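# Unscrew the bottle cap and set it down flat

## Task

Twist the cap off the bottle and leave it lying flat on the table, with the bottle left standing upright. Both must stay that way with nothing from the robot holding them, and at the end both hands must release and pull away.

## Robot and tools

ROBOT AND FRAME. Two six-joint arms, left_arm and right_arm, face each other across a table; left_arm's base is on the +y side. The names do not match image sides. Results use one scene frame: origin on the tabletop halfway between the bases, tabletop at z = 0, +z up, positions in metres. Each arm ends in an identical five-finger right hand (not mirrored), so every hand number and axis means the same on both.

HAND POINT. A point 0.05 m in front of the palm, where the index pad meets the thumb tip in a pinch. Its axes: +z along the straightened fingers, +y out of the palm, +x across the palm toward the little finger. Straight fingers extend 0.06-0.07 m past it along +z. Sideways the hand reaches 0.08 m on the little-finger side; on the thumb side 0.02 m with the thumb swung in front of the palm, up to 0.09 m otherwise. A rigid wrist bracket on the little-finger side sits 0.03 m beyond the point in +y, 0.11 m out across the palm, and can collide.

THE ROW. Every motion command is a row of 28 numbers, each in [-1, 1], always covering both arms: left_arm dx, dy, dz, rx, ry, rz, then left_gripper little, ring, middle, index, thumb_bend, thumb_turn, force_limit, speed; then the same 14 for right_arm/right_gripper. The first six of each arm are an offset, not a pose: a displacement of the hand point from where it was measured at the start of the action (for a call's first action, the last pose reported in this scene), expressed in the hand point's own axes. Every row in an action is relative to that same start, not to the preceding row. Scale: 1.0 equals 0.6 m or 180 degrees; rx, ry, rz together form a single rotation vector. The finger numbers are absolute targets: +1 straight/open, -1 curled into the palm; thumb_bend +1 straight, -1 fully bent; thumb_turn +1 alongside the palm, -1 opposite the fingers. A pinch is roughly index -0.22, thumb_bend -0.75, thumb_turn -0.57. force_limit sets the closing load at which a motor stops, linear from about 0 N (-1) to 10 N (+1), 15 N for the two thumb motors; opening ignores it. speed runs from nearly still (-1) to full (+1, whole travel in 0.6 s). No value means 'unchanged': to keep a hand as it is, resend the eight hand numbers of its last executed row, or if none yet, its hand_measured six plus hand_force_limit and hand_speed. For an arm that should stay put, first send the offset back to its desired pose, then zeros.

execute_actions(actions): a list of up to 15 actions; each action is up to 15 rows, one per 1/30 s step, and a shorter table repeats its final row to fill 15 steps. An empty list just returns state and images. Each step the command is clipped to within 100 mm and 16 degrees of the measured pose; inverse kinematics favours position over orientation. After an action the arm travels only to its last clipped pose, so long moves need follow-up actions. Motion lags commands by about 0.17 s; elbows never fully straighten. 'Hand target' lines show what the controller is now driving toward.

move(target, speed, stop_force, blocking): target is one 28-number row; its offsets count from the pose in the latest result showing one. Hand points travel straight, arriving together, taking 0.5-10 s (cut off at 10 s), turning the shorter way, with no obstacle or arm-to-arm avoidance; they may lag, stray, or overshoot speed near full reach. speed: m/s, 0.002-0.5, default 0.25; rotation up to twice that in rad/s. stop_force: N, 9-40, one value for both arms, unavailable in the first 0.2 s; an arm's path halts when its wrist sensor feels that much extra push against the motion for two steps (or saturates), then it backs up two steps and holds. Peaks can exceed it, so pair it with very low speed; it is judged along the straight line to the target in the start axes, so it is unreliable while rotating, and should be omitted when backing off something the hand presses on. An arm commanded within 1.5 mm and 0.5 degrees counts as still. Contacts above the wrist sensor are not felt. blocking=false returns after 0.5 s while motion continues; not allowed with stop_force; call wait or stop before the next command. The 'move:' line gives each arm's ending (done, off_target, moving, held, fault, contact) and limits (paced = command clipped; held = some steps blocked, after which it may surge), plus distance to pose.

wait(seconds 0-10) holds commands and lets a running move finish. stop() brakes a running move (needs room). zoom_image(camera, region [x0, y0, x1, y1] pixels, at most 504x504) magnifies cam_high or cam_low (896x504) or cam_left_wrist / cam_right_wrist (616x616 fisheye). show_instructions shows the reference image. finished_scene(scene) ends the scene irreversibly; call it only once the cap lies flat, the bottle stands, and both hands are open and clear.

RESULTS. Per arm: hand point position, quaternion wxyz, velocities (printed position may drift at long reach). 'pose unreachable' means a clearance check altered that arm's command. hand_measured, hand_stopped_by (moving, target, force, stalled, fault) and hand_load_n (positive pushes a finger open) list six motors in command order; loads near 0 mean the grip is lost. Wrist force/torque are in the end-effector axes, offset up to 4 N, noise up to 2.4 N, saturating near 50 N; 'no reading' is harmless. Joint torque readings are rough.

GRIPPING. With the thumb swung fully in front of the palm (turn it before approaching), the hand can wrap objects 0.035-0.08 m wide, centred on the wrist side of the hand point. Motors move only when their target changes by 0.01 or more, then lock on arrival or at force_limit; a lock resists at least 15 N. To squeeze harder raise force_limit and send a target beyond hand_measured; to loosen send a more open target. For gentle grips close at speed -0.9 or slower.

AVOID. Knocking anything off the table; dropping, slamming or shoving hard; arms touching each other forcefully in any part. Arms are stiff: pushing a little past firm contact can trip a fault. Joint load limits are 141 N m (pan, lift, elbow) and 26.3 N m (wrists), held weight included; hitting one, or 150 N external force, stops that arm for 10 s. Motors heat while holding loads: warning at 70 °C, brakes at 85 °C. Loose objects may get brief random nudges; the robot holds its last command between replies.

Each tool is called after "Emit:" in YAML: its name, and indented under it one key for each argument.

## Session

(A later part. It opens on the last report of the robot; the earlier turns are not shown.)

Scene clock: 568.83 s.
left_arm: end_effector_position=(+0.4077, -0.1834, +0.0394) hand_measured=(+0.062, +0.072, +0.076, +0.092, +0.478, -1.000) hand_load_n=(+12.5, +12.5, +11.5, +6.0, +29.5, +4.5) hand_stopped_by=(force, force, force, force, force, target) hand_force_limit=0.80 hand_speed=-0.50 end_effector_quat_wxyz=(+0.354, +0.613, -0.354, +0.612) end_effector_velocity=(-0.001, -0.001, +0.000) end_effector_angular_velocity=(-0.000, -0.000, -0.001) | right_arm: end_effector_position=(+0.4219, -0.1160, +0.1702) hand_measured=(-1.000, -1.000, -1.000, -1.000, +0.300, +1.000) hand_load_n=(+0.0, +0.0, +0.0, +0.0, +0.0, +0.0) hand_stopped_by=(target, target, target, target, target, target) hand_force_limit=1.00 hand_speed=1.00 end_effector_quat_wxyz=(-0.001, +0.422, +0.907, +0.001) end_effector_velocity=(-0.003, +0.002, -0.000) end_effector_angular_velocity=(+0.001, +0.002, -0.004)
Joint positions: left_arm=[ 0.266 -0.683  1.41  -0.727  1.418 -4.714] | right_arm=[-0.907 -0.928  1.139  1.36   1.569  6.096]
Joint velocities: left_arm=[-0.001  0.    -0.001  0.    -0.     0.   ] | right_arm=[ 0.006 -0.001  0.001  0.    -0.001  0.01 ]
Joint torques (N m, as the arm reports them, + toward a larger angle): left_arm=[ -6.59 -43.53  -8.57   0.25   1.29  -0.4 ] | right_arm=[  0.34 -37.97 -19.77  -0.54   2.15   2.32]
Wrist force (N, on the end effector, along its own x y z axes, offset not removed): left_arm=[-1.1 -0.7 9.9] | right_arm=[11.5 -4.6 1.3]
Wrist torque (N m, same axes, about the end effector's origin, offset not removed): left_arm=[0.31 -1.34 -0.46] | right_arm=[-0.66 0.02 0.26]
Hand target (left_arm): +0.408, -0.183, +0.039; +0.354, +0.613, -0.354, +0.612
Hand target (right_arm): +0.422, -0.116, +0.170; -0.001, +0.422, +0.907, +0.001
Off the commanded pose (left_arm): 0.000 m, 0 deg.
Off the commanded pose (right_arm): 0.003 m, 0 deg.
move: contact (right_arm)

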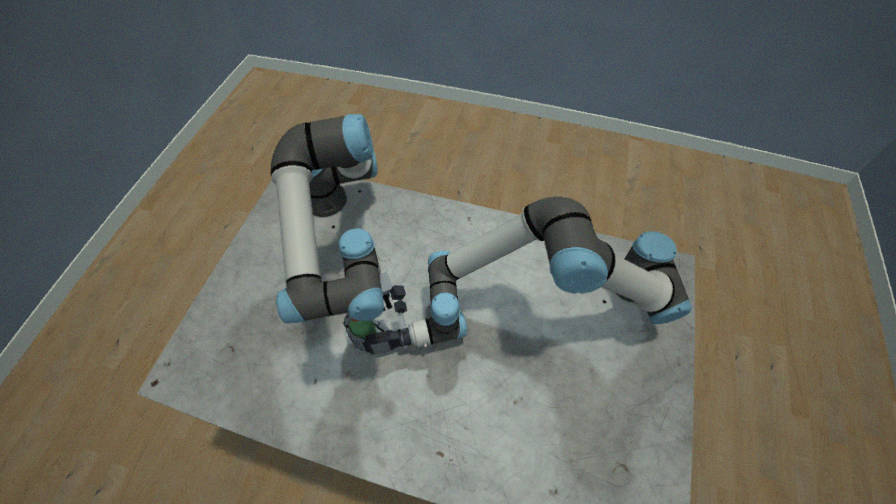

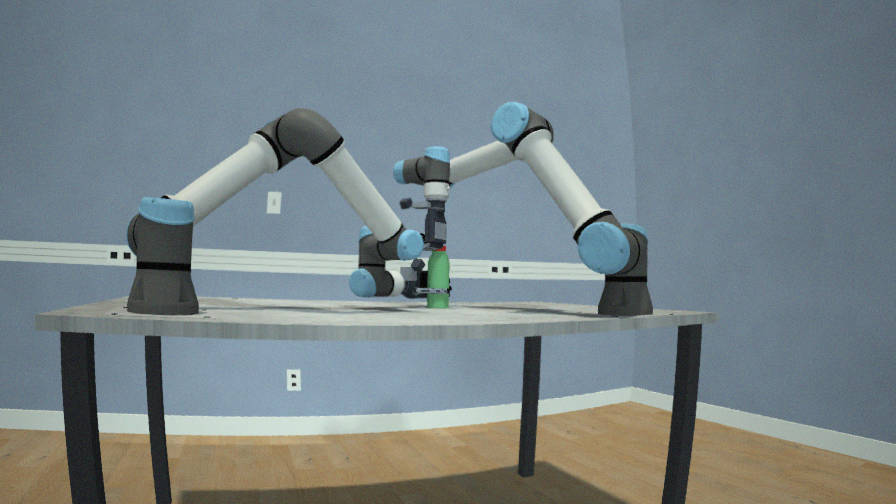

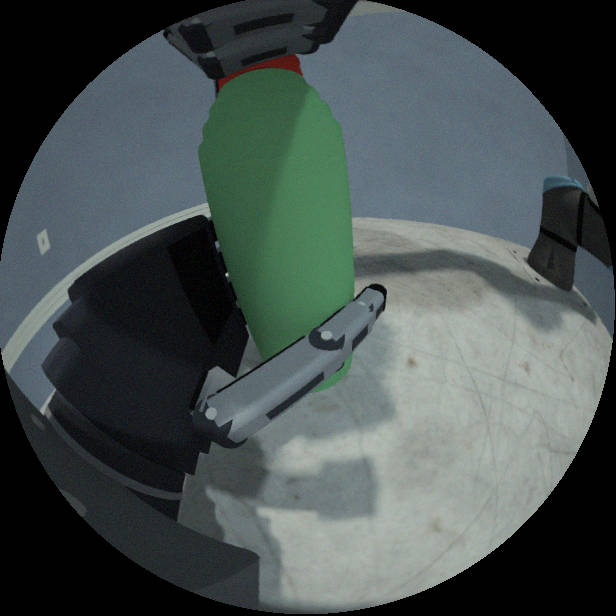

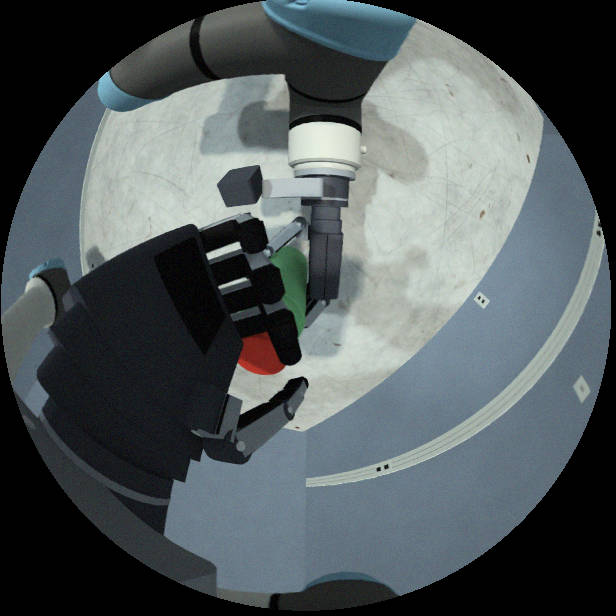

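Emit:
execute_actions:
  actions:
    - [[0,0,0,0,0,0,-0.9,-0.9,-0.9,-0.9,-0.9,-1,0.8,-0.5, 0.002,0,0,0,0,0,-1,-1,-1,-1,0.0,1,1,1],[0,0,0,0,0,0,-0.9,-0.9,-0.9,-0.9,-0.9,-1,0.8,-0.5, 0.002,0,0,0,0,0,-1,-1,-1,-1,0.0,1,1,1],[0,0,0,0,0,0,-0.9,-0.9,-0.9,-0.9,-0.9,-1,0.8,-0.5, 0.002,0,0,0,0,0,-1,-1,-1,-1,0.0,1,1,1],[0,0,0,0,0,0,-0.9,-0.9,-0.9,-0.9,-0.9,-1,0.8,-0.5, 0.002,0,0,0,0,0,-1,-1,-1,-1,0.0,1,1,1],[0,0,0,0,0,0,-0.9,-0.9,-0.9,-0.9,-0.9,-1,0.8,-0.5, 0.002,0,0,0,0,0,-1,-1,-1,-1,-0.7,1,1,-0.8]]
    - [[0,0,0,0,0,0,-0.9,-0.9,-0.9,-0.9,-0.9,-1,0.8,-0.5, 0,0,0,0,0,0,-1,-1,-1,-1,-0.7,1,1,-0.8]]

Scene clock: 579.97 s.
left_arm: end_effector_position=(+0.4077, -0.1834, +0.0394) hand_measured=(+0.062, +0.072, +0.076, +0.092, +0.478, -1.000) hand_load_n=(+9.0, +10.0, +10.5, +6.5, +29.5, +7.0) hand_stopped_by=(force, force, force, force, force, target) hand_force_limit=0.80 hand_speed=-0.50 end_effector_quat_wxyz=(+0.354, +0.613, -0.354, +0.612) end_effector_velocity=(-0.000, -0.000, +0.000) end_effector_angular_velocity=(-0.001, +0.002, -0.000) | right_arm: end_effector_position=(+0.4212, -0.1151, +0.1702) hand_measured=(-1.000, -1.000, -1.000, -1.000, -0.016, +1.000) hand_load_n=(+0.0, +0.0, +0.0, +0.5, +0.0, +0.0) hand_stopped_by=(target, target, target, target, moving, target) hand_force_limit=1.00 hand_speed=-0.80 end_effector_quat_wxyz=(-0.001, +0.422, +0.907, +0.001) end_effector_velocity=(+0.000, -0.000, +0.000) end_effector_angular_velocity=(-0.001, -0.001, +0.001)
Joint positions: left_arm=[ 0.266 -0.683  1.41  -0.727  1.418 -4.714] | right_arm=[-0.905 -0.928  1.139  1.36   1.569  6.098]
Joint velocities: left_arm=[-0.    -0.001  0.    -0.     0.    -0.002] | right_arm=[ 0.    -0.    -0.    -0.     0.001 -0.001]
Joint torques (N m, as the arm reports them, + toward a larger angle): left_arm=[ -6.55 -43.41 -21.08  -0.83   1.37   0.14] | right_arm=[  5.47 -39.7  -33.9    4.72   0.24   2.09]
Wrist force (N, on the end effector, along its own x y z axes, offset not removed): left_arm=[7.5 -1.6 -2.4] | right_arm=[3.5 -2.9 -1.5]
Wrist torque (N m, same axes, about the end effector's origin, offset not removed): left_arm=[0.02 -0.75 -0.09] | right_arm=[-0.14 0.01 -0.03]
Hand target (left_arm): +0.408, -0.183, +0.039; +0.354, +0.613, -0.354, +0.612
Hand target (right_arm): +0.421, -0.115, +0.170; -0.001, +0.422, +0.907, +0.001
Off the commanded pose (left_arm): 0.000 m, 0 deg.
Off the commanded pose (right_arm): 0.000 m, 0 deg.

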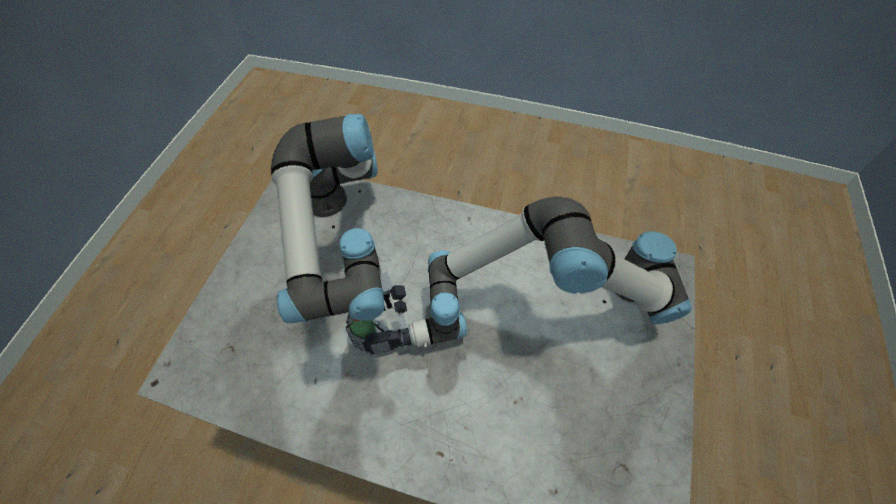

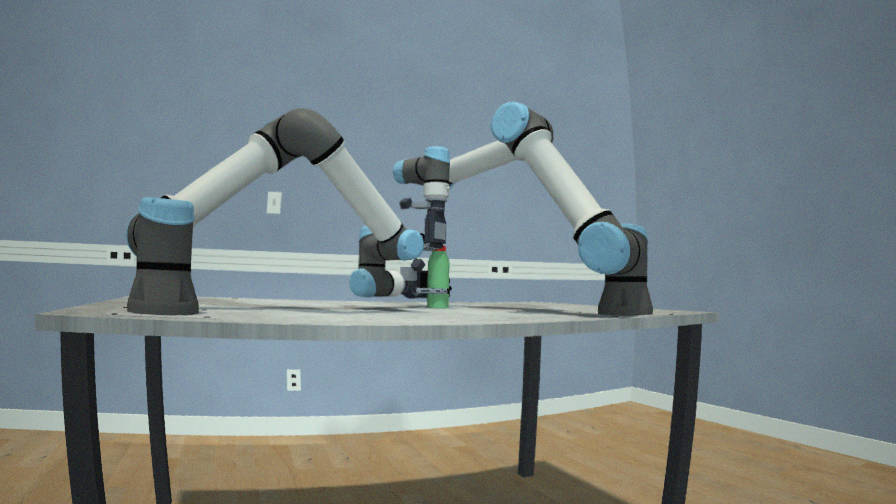

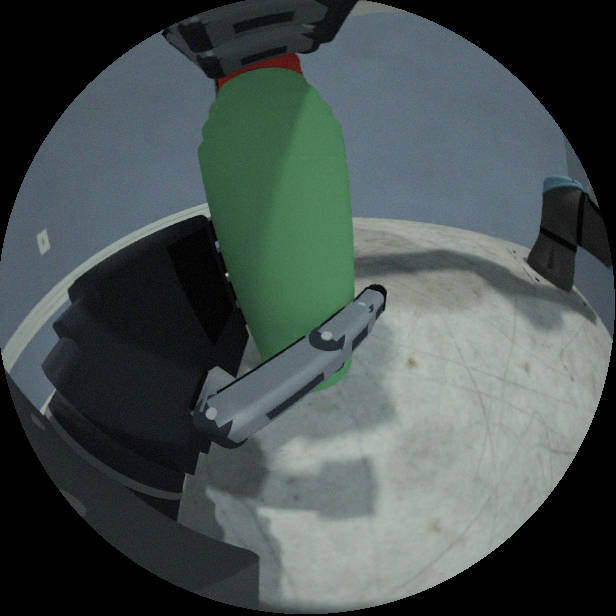

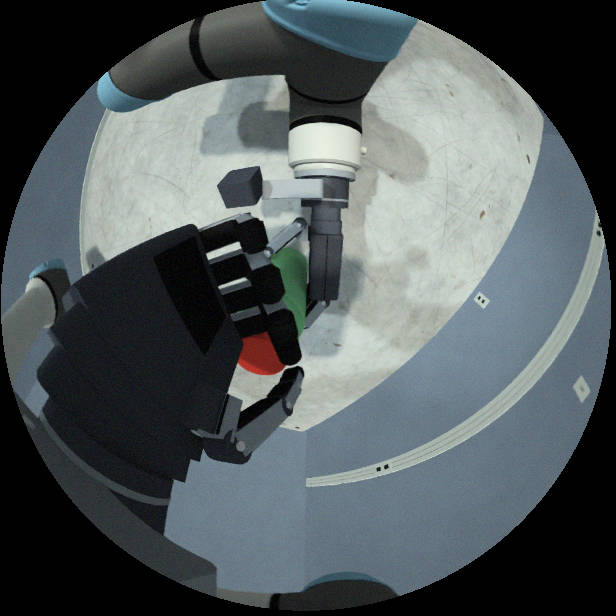

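Emit:
wait:
  seconds: 0.5

Emit:
zoom_image:
  camera: "cam_right_wrist"
  region: [200, 240, 400, 480]

Scene clock: 583.83 s.
left_arm: end_effector_position=(+0.4077, -0.1834, +0.0394) hand_measured=(+0.062, +0.072, +0.076, +0.092, +0.478, -1.000) hand_load_n=(+8.0, +9.5, +10.0, +6.5, +29.5, +7.0) hand_stopped_by=(force, force, force, force, force, target) hand_force_limit=0.80 hand_speed=-0.50 end_effector_quat_wxyz=(+0.354, +0.613, -0.354, +0.612) end_effector_velocity=(+0.000, +0.000, -0.000) end_effector_angular_velocity=(+0.000, +0.000, +0.000) | right_arm: end_effector_position=(+0.4212, -0.1151, +0.1702) hand_measured=(-1.000, -1.000, -1.000, -1.000, -0.308, +1.000) hand_load_n=(+0.0, +0.0, +0.0, +1.0, +14.0, +0.0) hand_stopped_by=(target, target, target, target, force, target) hand_force_limit=1.00 hand_speed=-0.80 end_effector_quat_wxyz=(-0.001, +0.422, +0.907, +0.001) end_effector_velocity=(-0.000, -0.000, +0.000) end_effector_angular_velocity=(-0.001, +0.000, +0.001)
Joint positions: left_arm=[ 0.266 -0.683  1.41  -0.727  1.418 -4.714] | right_arm=[-0.905 -0.928  1.139  1.36   1.569  6.098]
Joint velocities: left_arm=[ 0.    -0.     0.001 -0.    -0.     0.   ] | right_arm=[-0.    -0.001  0.001 -0.     0.    -0.001]
Joint torques (N m, as the arm reports them, + toward a larger angle): left_arm=[ -6.13 -42.76 -20.89  -0.75   1.31   0.15] | right_arm=[ -1.94 -40.05 -23.39   4.42   0.37   1.11]
Wrist force (N, on the end effector, along its own x y z axes, offset not removed): left_arm=[6.6 -1.1 -4.4] | right_arm=[-0.3 -2.5 -4.3]
Wrist torque (N m, same axes, about the end effector's origin, offset not removed): left_arm=[0.04 -0.14 -0.08] | right_arm=[-0.05 0.01 -0.17]
Hand target (left_arm): +0.408, -0.183, +0.039; +0.354, +0.613, -0.354, +0.612
Hand target (right_arm): +0.421, -0.115, +0.170; -0.001, +0.422, +0.907, +0.001
Off the commanded pose (left_arm): 0.000 m, 0 deg.
Off the commanded pose (right_arm): 0.000 m, 0 deg.
wait: 0.50 s; at rest from the start

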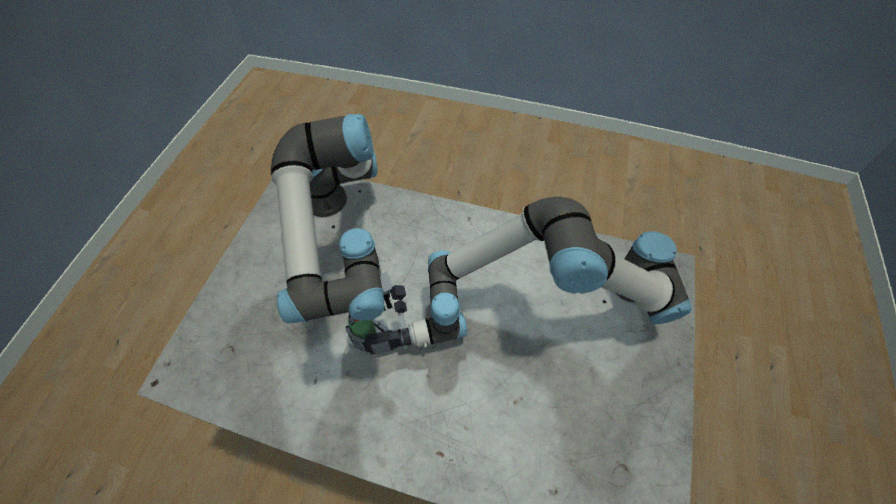

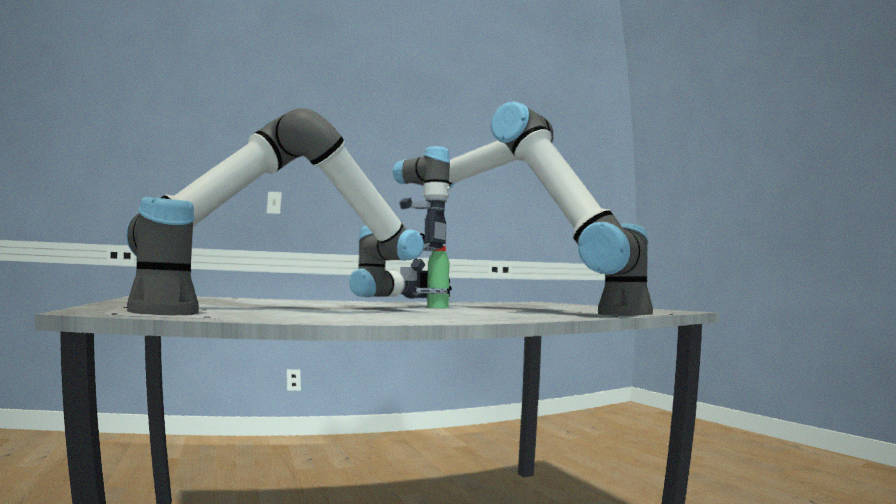

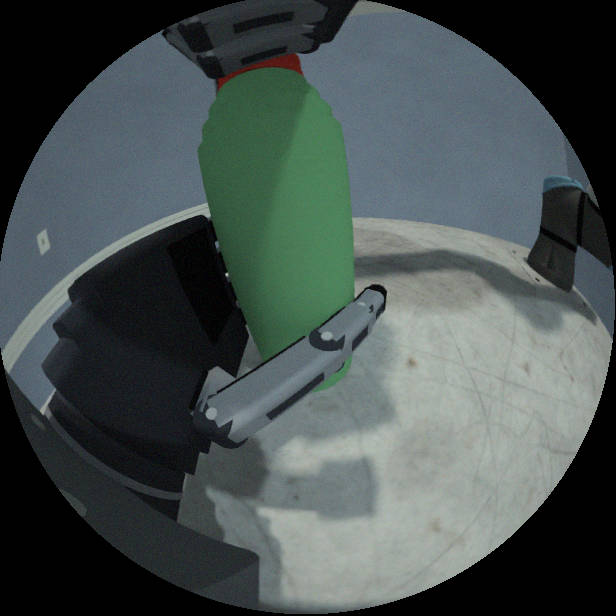

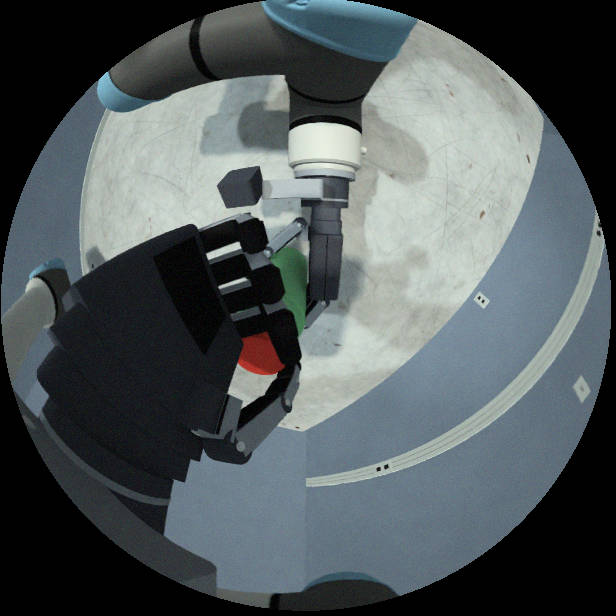

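Region (200, 240, 400, 480) of cam_right_wrist's 616x616 image, scaled by 2.100, with more detail than that image has.

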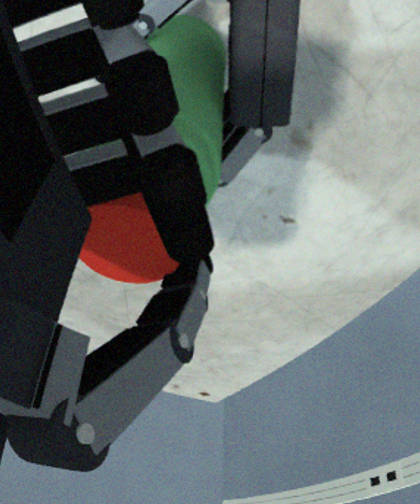

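Emit:
zoom_image:
  camera: "cam_low"
  region: [390, 200, 480, 270]

Emit:
zoom_image:
  camera: "cam_left_wrist"
  region: [150, 0, 370, 120]

Region (390, 200, 480, 270) of cam_low's 896x504 image, scaled by 5.600, with more detail than that image has.

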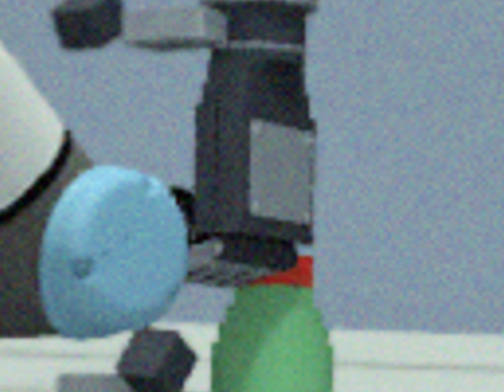

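Region (150, 0, 370, 120) of cam_left_wrist's 616x616 image, scaled by 2.291, with more detail than that image has; it fills the top 275 rows of this view, and the rest is white.

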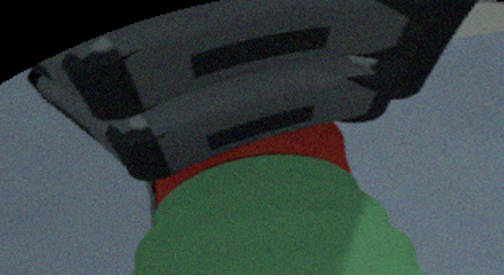

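Emit:
execute_actions:
  actions:
    - [[0,0,0,0,0,0,-0.9,-0.9,-0.9,-0.9,-0.9,-1,0.8,-0.5, 0.0005,0,0,0,0,0,-1,-1,-1,-1,0.0,1,1,1],[0,0,0,0,0,0,-0.9,-0.9,-0.9,-0.9,-0.9,-1,0.8,-0.5, 0.001,-0.002,0,0,0,0,-1,-1,-1,-1,0.0,1,1,1],[0,0,0,0,0,0,-0.9,-0.9,-0.9,-0.9,-0.9,-1,0.8,-0.5, 0.001,-0.004,0,0,0,0,-1,-1,-1,-1,0.0,1,1,1],[0,0,0,0,0,0,-0.9,-0.9,-0.9,-0.9,-0.9,-1,0.8,-0.5, 0.001,-0.006,0,0,0,0,-1,-1,-1,-1,0.0,1,1,1],[0,0,0,0,0,0,-0.9,-0.9,-0.9,-0.9,-0.9,-1,0.8,-0.5, 0.001,-0.008,0,0,0,0,-1,-1,-1,-1,0.0,1,1,1],[0,0,0,0,0,0,-0.9,-0.9,-0.9,-0.9,-0.9,-1,0.8,-0.5, 0.001,-0.009,0,0,0,0,-1,-1,-1,-1,0.0,1,1,1],[0,0,0,0,0,0,-0.9,-0.9,-0.9,-0.9,-0.9,-1,0.8,-0.5, 0.001,-0.009,0,0,0,0,-1,-1,-1,-1,0.0,1,1,1],[0,0,0,0,0,0,-0.9,-0.9,-0.9,-0.9,-0.9,-1,0.8,-0.5, 0.001,-0.009,0,0,0,0,-1,-1,-1,-1,0.0,1,1,1],[0,0,0,0,0,0,-0.9,-0.9,-0.9,-0.9,-0.9,-1,0.8,-0.5, 0.001,-0.009,0,0,0,0,-1,-1,-1,-1,0.0,1,1,1],[0,0,0,0,0,0,-0.9,-0.9,-0.9,-0.9,-0.9,-1,0.8,-0.5, 0.0005,-0.009,0,0,0,0,-1,-1,-1,-1,0.0,1,1,1],[0,0,0,0,0,0,-0.9,-0.9,-0.9,-0.9,-0.9,-1,0.8,-0.5, 0,-0.009,0,0,0,0,-1,-1,-1,-1,0.0,1,1,1],[0,0,0,0,0,0,-0.9,-0.9,-0.9,-0.9,-0.9,-1,0.8,-0.5, 0,-0.009,0,0,0,0,-1,-1,-1,-1,0.0,1,1,1],[0,0,0,0,0,0,-0.9,-0.9,-0.9,-0.9,-0.9,-1,0.8,-0.5, 0,-0.009,0,0,0,0,-1,-1,-1,-1,0.0,1,1,1],[0,0,0,0,0,0,-0.9,-0.9,-0.9,-0.9,-0.9,-1,0.8,-0.5, 0,-0.009,0,0,0,0,-1,-1,-1,-1,-0.7,1,1,-0.8]]

Scene clock: 642.37 s.
left_arm: end_effector_position=(+0.4077, -0.1834, +0.0394) hand_measured=(+0.062, +0.072, +0.076, +0.092, +0.478, -1.000) hand_load_n=(+8.5, +9.5, +10.0, +7.0, +29.5, +7.5) hand_stopped_by=(force, force, force, force, force, target) hand_force_limit=0.80 hand_speed=-0.50 end_effector_quat_wxyz=(+0.354, +0.613, -0.354, +0.612) end_effector_velocity=(+0.000, +0.000, +0.000) end_effector_angular_velocity=(+0.000, +0.000, +0.000) | right_arm: end_effector_position=(+0.4171, -0.1183, +0.1702) hand_measured=(-1.000, -1.000, -1.000, -1.000, +0.000, +1.000) hand_load_n=(+0.0, +0.0, +0.0, +0.0, +0.0, +0.0) hand_stopped_by=(target, target, target, target, moving, target) hand_force_limit=1.00 hand_speed=-0.80 end_effector_quat_wxyz=(-0.001, +0.422, +0.907, +0.001) end_effector_velocity=(-0.000, -0.002, -0.001) end_effector_angular_velocity=(+0.000, +0.000, +0.001)
Joint positions: left_arm=[ 0.266 -0.683  1.41  -0.727  1.418 -4.714] | right_arm=[-0.906 -0.941  1.161  1.351  1.569  6.097]
Joint velocities: left_arm=[ 0.    -0.    -0.     0.001 -0.    -0.   ] | right_arm=[-0.004 -0.005  0.009 -0.004 -0.    -0.005]
Joint torques (N m, as the arm reports them, + toward a larger angle): left_arm=[ -6.31 -43.55 -19.95  -0.83   1.24   0.21] | right_arm=[ -5.99 -53.17  -3.92   0.05   1.42  -2.45]
Wrist force (N, on the end effector, along its own x y z axes, offset not removed): left_arm=[6.7 1.0 -3.0] | right_arm=[1.1 -2.8 -2.4]
Wrist torque (N m, same axes, about the end effector's origin, offset not removed): left_arm=[0.21 -0.19 -0.05] | right_arm=[-0.34 0.08 -0.09]
Hand target (left_arm): +0.408, -0.183, +0.039; +0.354, +0.613, -0.354, +0.612
Hand target (right_arm): +0.417, -0.119, +0.170; -0.001, +0.422, +0.907, +0.001
Off the commanded pose (left_arm): 0.000 m, 0 deg.
Off the commanded pose (right_arm): 0.000 m, 0 deg.

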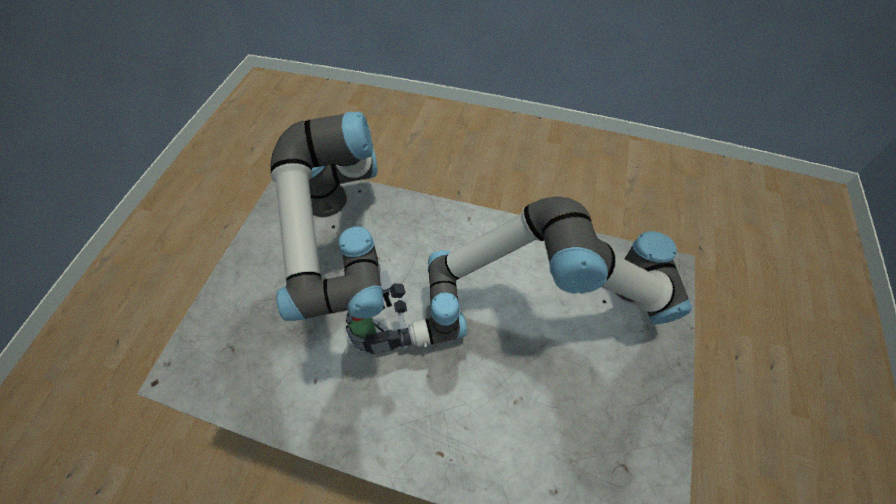

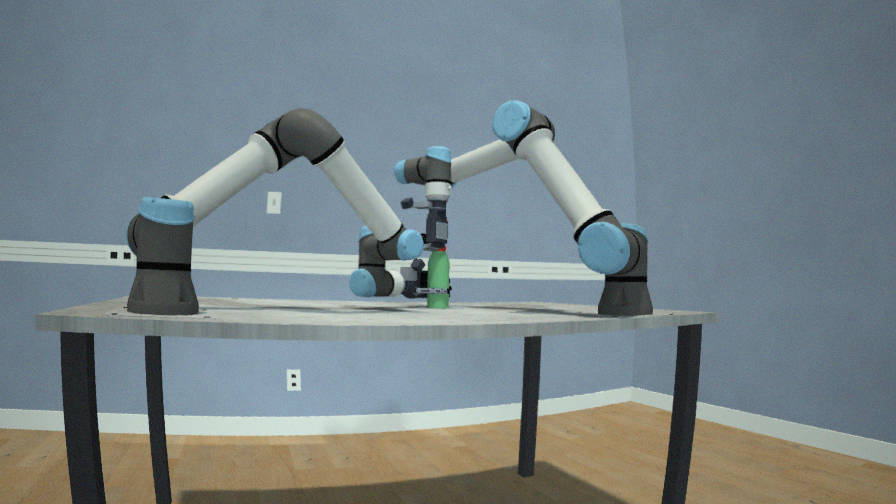

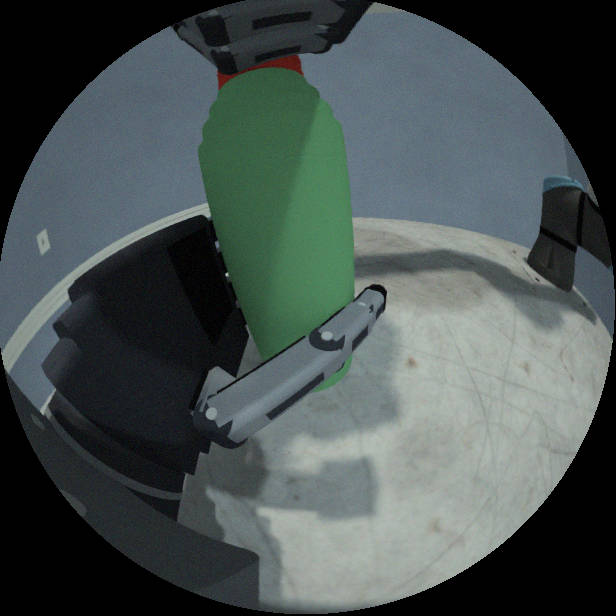

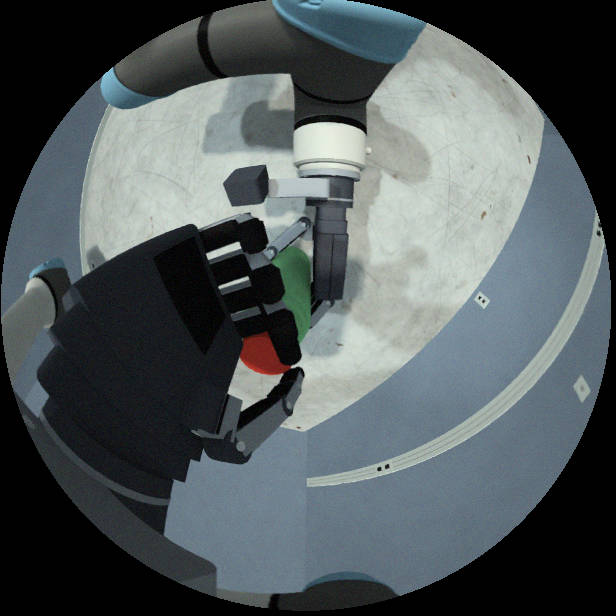

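Emit:
execute_actions:
  actions: []

Scene clock: 647.20 s.
left_arm: end_effector_position=(+0.4077, -0.1834, +0.0394) hand_measured=(+0.062, +0.072, +0.076, +0.092, +0.478, -1.000) hand_load_n=(+8.0, +9.0, +10.0, +7.0, +29.5, +7.5) hand_stopped_by=(force, force, force, force, force, target) hand_force_limit=0.80 hand_speed=-0.50 end_effector_quat_wxyz=(+0.354, +0.613, -0.354, +0.612) end_effector_velocity=(-0.001, -0.001, +0.000) end_effector_angular_velocity=(+0.000, -0.001, -0.001) | right_arm: end_effector_position=(+0.4170, -0.1186, +0.1702) hand_measured=(-1.000, -1.000, -1.000, -1.000, -0.214, +1.000) hand_load_n=(+0.0, +0.0, +0.0, +0.5, +14.5, +0.0) hand_stopped_by=(target, target, target, target, force, target) hand_force_limit=1.00 hand_speed=-0.80 end_effector_quat_wxyz=(-0.001, +0.422, +0.907, +0.001) end_effector_velocity=(+0.000, -0.000, +0.000) end_effector_angular_velocity=(+0.000, -0.001, -0.000)
Joint positions: left_arm=[ 0.266 -0.683  1.41  -0.727  1.418 -4.714] | right_arm=[-0.907 -0.942  1.162  1.351  1.569  6.096]
Joint velocities: left_arm=[-0.001  0.    -0.001  0.001  0.     0.001] | right_arm=[-0.    -0.001  0.    -0.     0.     0.   ]
Joint torques (N m, as the arm reports them, + toward a larger angle): left_arm=[ -5.88 -43.42 -19.88  -0.78   1.22   0.21] | right_arm=[  0.98 -39.67  -2.56   0.73  -1.73  -2.24]
Wrist force (N, on the end effector, along its own x y z axes, offset not removed): left_arm=[7.5 4.6 -3.3] | right_arm=[-2.4 -2.1 -8.2]
Wrist torque (N m, same axes, about the end effector's origin, offset not removed): left_arm=[0.54 -0.06 0.26] | right_arm=[-0.31 0.60 -0.56]
Hand target (left_arm): +0.408, -0.183, +0.039; +0.354, +0.613, -0.354, +0.612
Hand target (right_arm): +0.417, -0.119, +0.170; -0.001, +0.422, +0.907, +0.001
Off the commanded pose (left_arm): 0.000 m, 0 deg.
Off the commanded pose (right_arm): 0.000 m, 0 deg.

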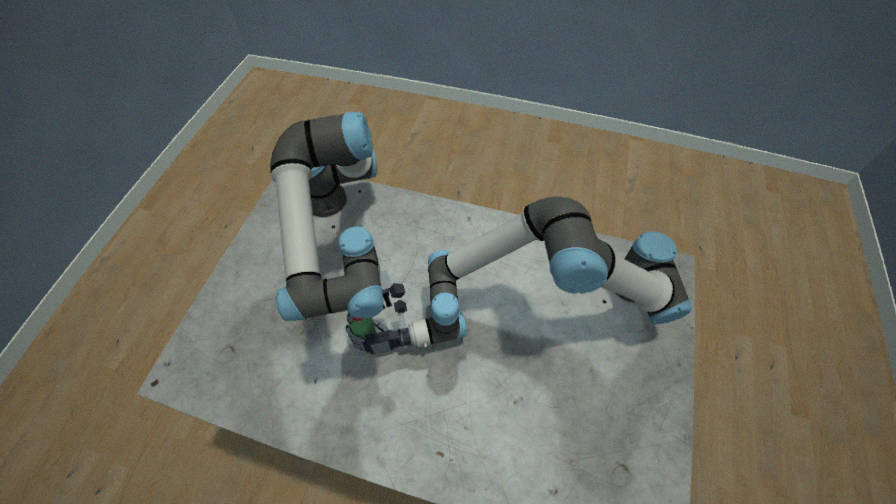

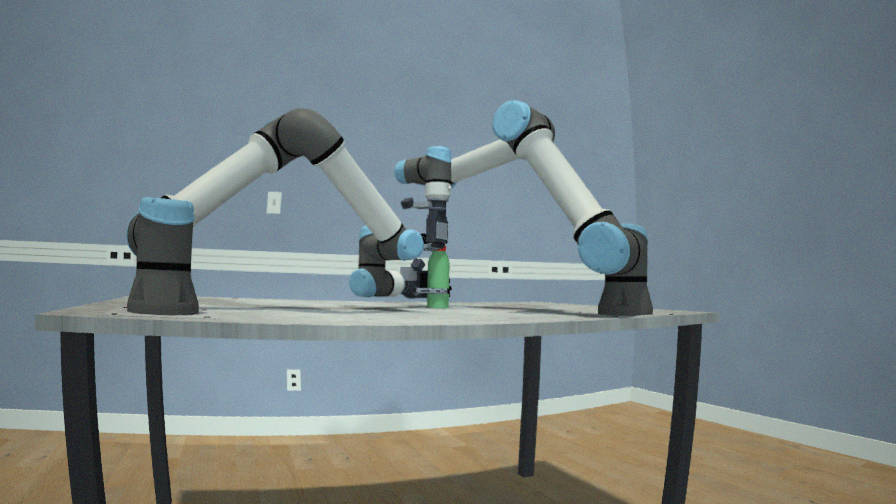

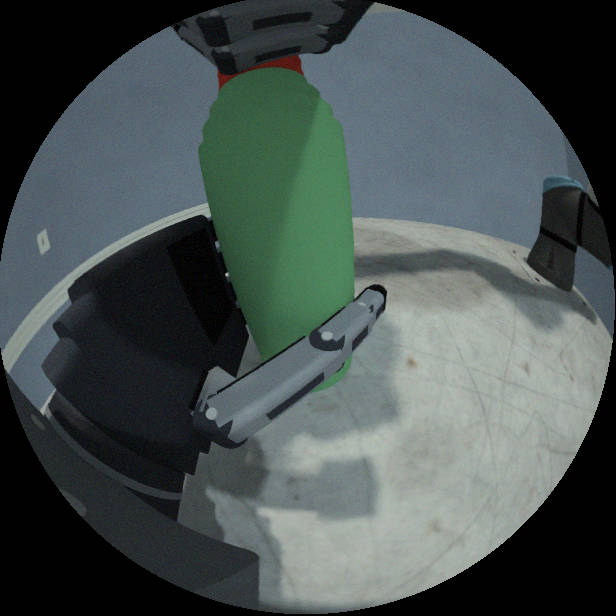

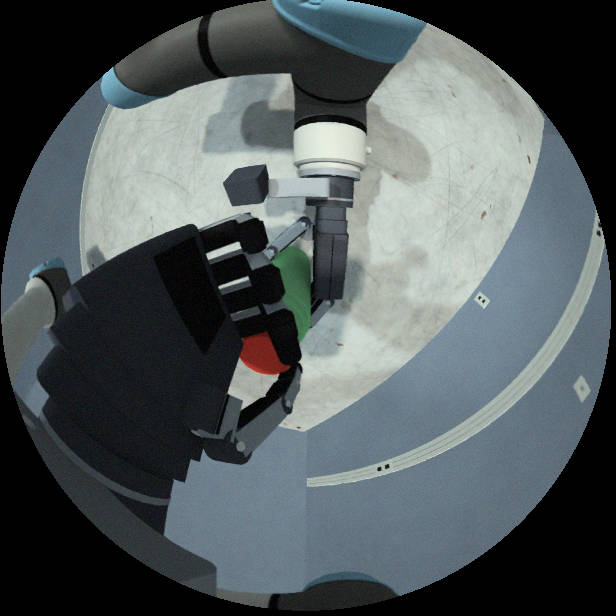

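Emit:
execute_actions:
  actions:
    - [[0,0,0,0,0,0,-0.9,-0.9,-0.9,-0.9,-0.9,-1,0.8,-0.5, 0.0005,0,0,0,0,0,-1,-1,-1,-1,0.05,1,1,1],[0,0,0,0,0,0,-0.9,-0.9,-0.9,-0.9,-0.9,-1,0.8,-0.5, 0.001,-0.0015,0.0005,0,0,0,-1,-1,-1,-1,0.05,1,1,1],[0,0,0,0,0,0,-0.9,-0.9,-0.9,-0.9,-0.9,-1,0.8,-0.5, 0.001,-0.003,0.001,0,0,0,-1,-1,-1,-1,0.05,1,1,1],[0,0,0,0,0,0,-0.9,-0.9,-0.9,-0.9,-0.9,-1,0.8,-0.5, 0.001,-0.0045,0.0015,0,0,0,-1,-1,-1,-1,0.05,1,1,1],[0,0,0,0,0,0,-0.9,-0.9,-0.9,-0.9,-0.9,-1,0.8,-0.5, 0.001,-0.0058,0.0025,0,0,0,-1,-1,-1,-1,0.05,1,1,1],[0,0,0,0,0,0,-0.9,-0.9,-0.9,-0.9,-0.9,-1,0.8,-0.5, 0.001,-0.0058,0.0025,0,0,0,-1,-1,-1,-1,0.05,1,1,1],[0,0,0,0,0,0,-0.9,-0.9,-0.9,-0.9,-0.9,-1,0.8,-0.5, 0.001,-0.0058,0.0025,0,0,0,-1,-1,-1,-1,0.05,1,1,1],[0,0,0,0,0,0,-0.9,-0.9,-0.9,-0.9,-0.9,-1,0.8,-0.5, 0.001,-0.0058,0.0025,0,0,0,-1,-1,-1,-1,0.05,1,1,1],[0,0,0,0,0,0,-0.9,-0.9,-0.9,-0.9,-0.9,-1,0.8,-0.5, 0.0005,-0.0058,0.0025,0,0,0,-1,-1,-1,-1,0.05,1,1,1],[0,0,0,0,0,0,-0.9,-0.9,-0.9,-0.9,-0.9,-1,0.8,-0.5, -0.0003,-0.0058,0.0025,0,0,0,-1,-1,-1,-1,0.05,1,1,1],[0,0,0,0,0,0,-0.9,-0.9,-0.9,-0.9,-0.9,-1,0.8,-0.5, -0.0003,-0.0058,0.0025,0,0,0,-1,-1,-1,-1,0.05,1,1,1],[0,0,0,0,0,0,-0.9,-0.9,-0.9,-0.9,-0.9,-1,0.8,-0.5, -0.0003,-0.0058,0.0025,0,0,0,-1,-1,-1,-1,0.05,1,1,1],[0,0,0,0,0,0,-0.9,-0.9,-0.9,-0.9,-0.9,-1,0.8,-0.5, -0.0003,-0.0058,0.0025,0,0,0,-1,-1,-1,-1,0.05,1,1,1],[0,0,0,0,0,0,-0.9,-0.9,-0.9,-0.9,-0.9,-1,0.8,-0.5, -0.0003,-0.0058,0.0025,0,0,0,-1,-1,-1,-1,-0.7,1,1,-0.8]]

Scene clock: 673.67 s.
left_arm: end_effector_position=(+0.4077, -0.1834, +0.0394) hand_measured=(+0.062, +0.072, +0.076, +0.092, +0.478, -1.000) hand_load_n=(+10.0, +11.0, +11.0, +7.0, +29.5, +6.5) hand_stopped_by=(force, force, force, force, force, target) hand_force_limit=0.80 hand_speed=-0.50 end_effector_quat_wxyz=(+0.354, +0.613, -0.354, +0.612) end_effector_velocity=(+0.001, -0.000, +0.001) end_effector_angular_velocity=(-0.001, -0.001, +0.001) | right_arm: end_effector_position=(+0.4144, -0.1207, +0.1688) hand_measured=(-1.000, -1.000, -1.000, -1.000, +0.050, +1.000) hand_load_n=(+0.0, +0.0, +0.0, -1.0, +0.0, +0.0) hand_stopped_by=(target, target, target, target, moving, target) hand_force_limit=1.00 hand_speed=-0.80 end_effector_quat_wxyz=(-0.001, +0.422, +0.907, +0.001) end_effector_velocity=(+0.001, -0.002, -0.000) end_effector_angular_velocity=(+0.001, -0.000, +0.002)
Joint positions: left_arm=[ 0.266 -0.683  1.41  -0.727  1.418 -4.714] | right_arm=[-0.908 -0.949  1.178  1.342  1.569  6.095]
Joint velocities: left_arm=[ 0.001  0.    -0.001 -0.    -0.     0.   ] | right_arm=[-0.004 -0.003  0.005 -0.003 -0.    -0.007]
Joint torques (N m, as the arm reports them, + toward a larger angle): left_arm=[ -5.78 -43.2  -18.31  -0.64   1.48   0.22] | right_arm=[ -9.1  -52.25  -2.59   0.45   0.71  -1.97]
Wrist force (N, on the end effector, along its own x y z axes, offset not removed): left_arm=[-0.4 6.7 11.5] | right_arm=[9.9 -0.2 -4.5]
Wrist torque (N m, same axes, about the end effector's origin, offset not removed): left_arm=[0.71 -0.52 0.02] | right_arm=[-0.34 0.01 0.00]
Hand target (left_arm): +0.408, -0.183, +0.039; +0.354, +0.613, -0.354, +0.612
Hand target (right_arm): +0.414, -0.121, +0.169; -0.001, +0.422, +0.907, +0.001
Off the commanded pose (left_arm): 0.000 m, 0 deg.
Off the commanded pose (right_arm): 0.000 m, 0 deg.

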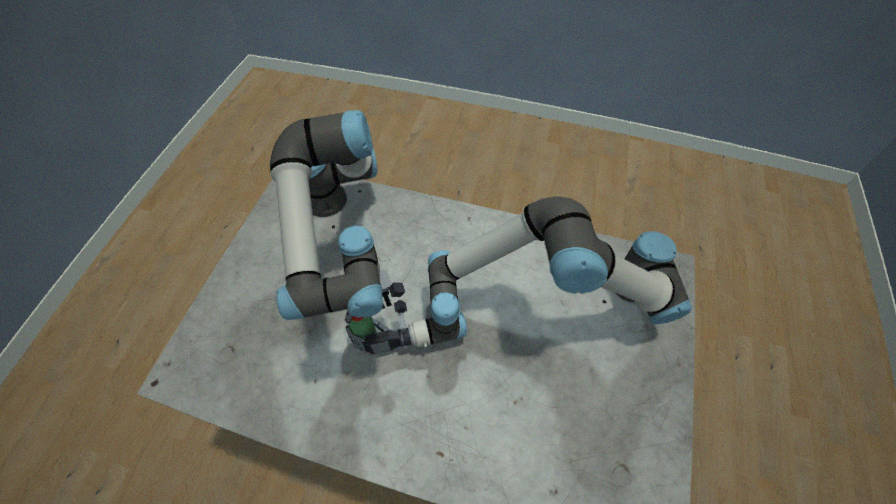

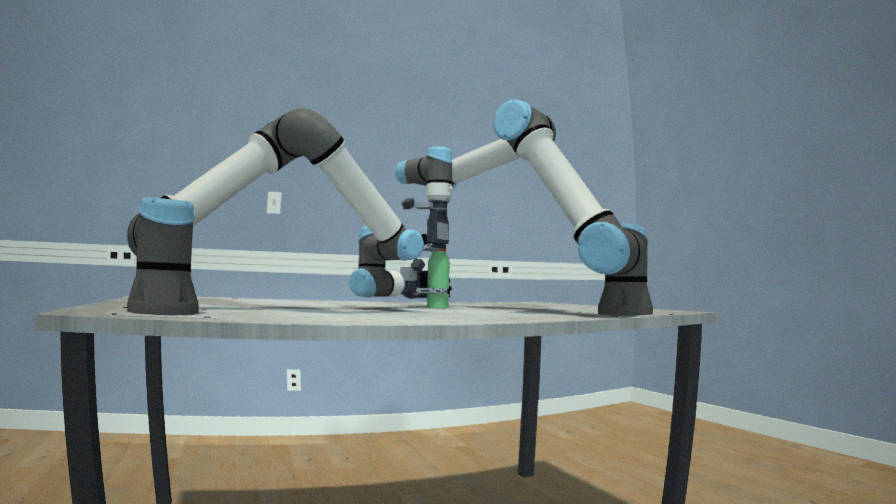

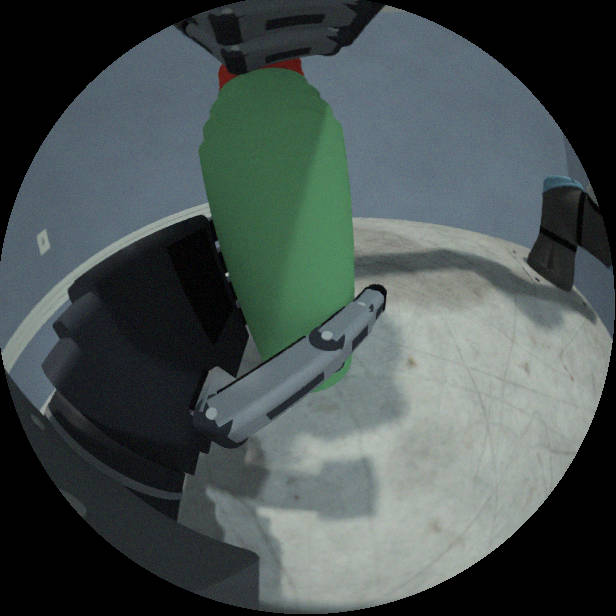

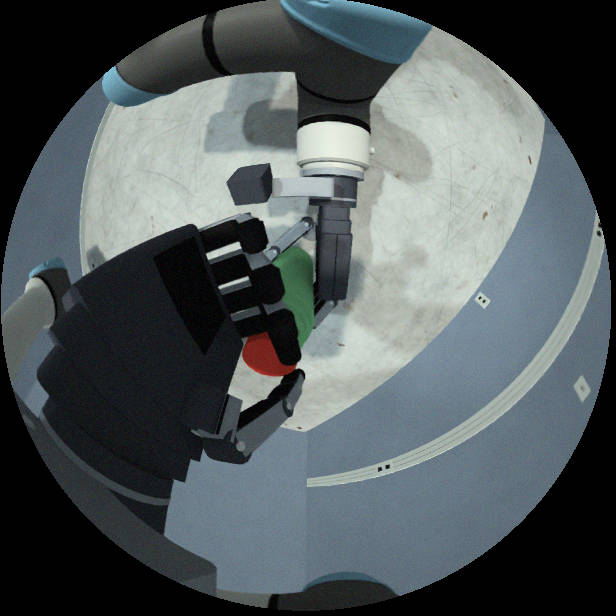

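Emit:
execute_actions:
  actions: []

Scene clock: 680.50 s.
left_arm: end_effector_position=(+0.4077, -0.1834, +0.0394) hand_measured=(+0.062, +0.072, +0.076, +0.092, +0.478, -1.000) hand_load_n=(+9.5, +10.0, +10.0, +6.5, +29.5, +7.0) hand_stopped_by=(force, force, force, force, force, target) hand_force_limit=0.80 hand_speed=-0.50 end_effector_quat_wxyz=(+0.354, +0.613, -0.354, +0.612) end_effector_velocity=(+0.000, +0.000, -0.000) end_effector_angular_velocity=(-0.000, +0.001, +0.000) | right_arm: end_effector_position=(+0.4145, -0.1210, +0.1687) hand_measured=(-1.000, -1.000, -1.000, -1.000, -0.152, +1.000) hand_load_n=(+0.0, +0.0, +0.0, -1.0, +14.0, +0.0) hand_stopped_by=(target, target, target, target, force, target) hand_force_limit=1.00 hand_speed=-0.80 end_effector_quat_wxyz=(-0.001, +0.422, +0.907, +0.001) end_effector_velocity=(+0.000, +0.000, +0.000) end_effector_angular_velocity=(+0.000, -0.001, +0.001)
Joint positions: left_arm=[ 0.266 -0.683  1.41  -0.727  1.418 -4.714] | right_arm=[-0.908 -0.95   1.179  1.342  1.569  6.095]
Joint velocities: left_arm=[ 0.    -0.     0.001 -0.001 -0.    -0.001] | right_arm=[-0.    -0.    -0.001 -0.     0.    -0.001]
Joint torques (N m, as the arm reports them, + toward a larger angle): left_arm=[ -6.08 -43.16  -8.59  -0.79   1.16   0.18] | right_arm=[  2.18 -34.26   0.36   1.83  -0.45  -2.01]
Wrist force (N, on the end effector, along its own x y z axes, offset not removed): left_arm=[6.2 3.5 4.1] | right_arm=[3.0 1.9 -11.8]
Wrist torque (N m, same axes, about the end effector's origin, offset not removed): left_arm=[-0.15 -1.03 0.38] | right_arm=[-0.05 0.35 -0.29]
Hand target (left_arm): +0.408, -0.183, +0.039; +0.354, +0.613, -0.354, +0.612
Hand target (right_arm): +0.414, -0.121, +0.169; -0.001, +0.422, +0.907, +0.001
Off the commanded pose (left_arm): 0.000 m, 0 deg.
Off the commanded pose (right_arm): 0.000 m, 0 deg.

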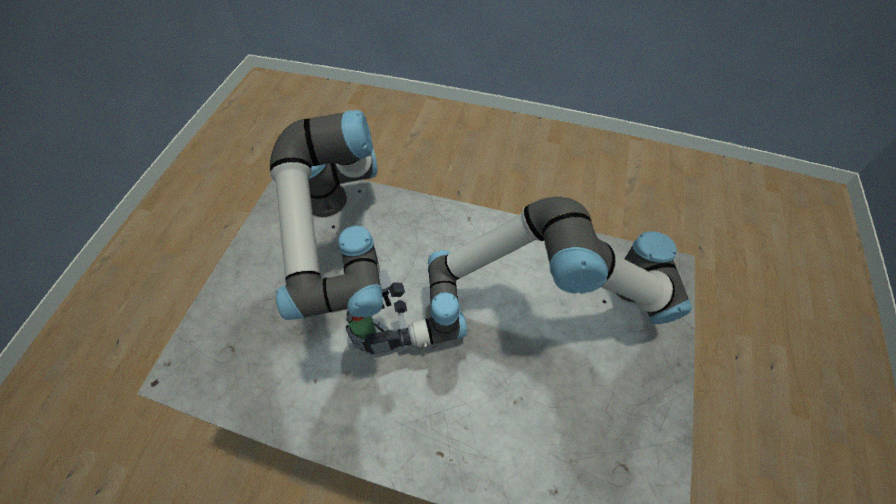

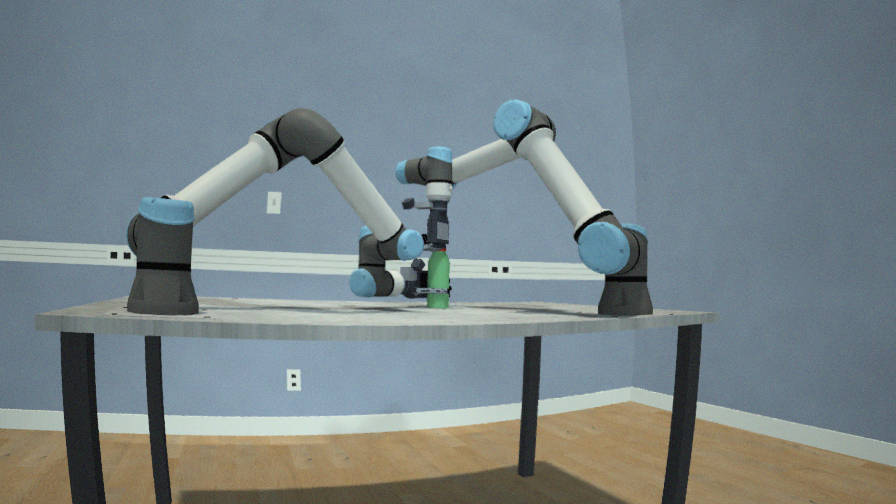

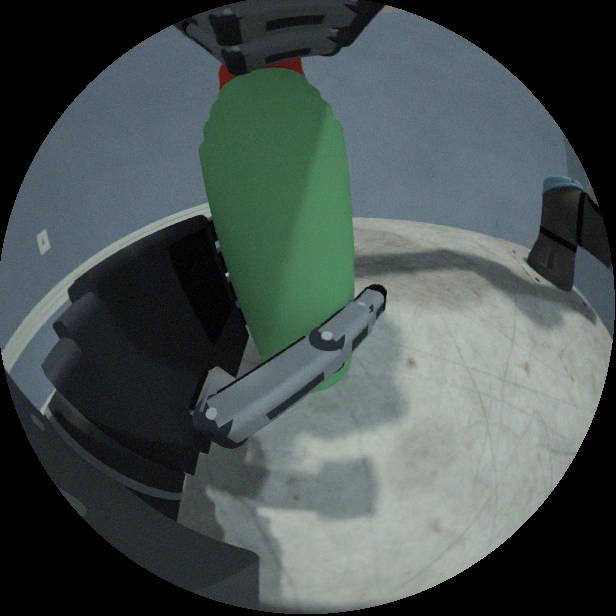

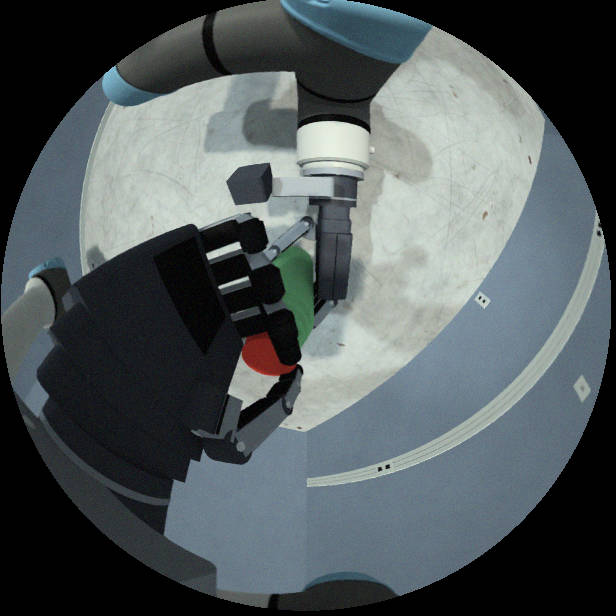

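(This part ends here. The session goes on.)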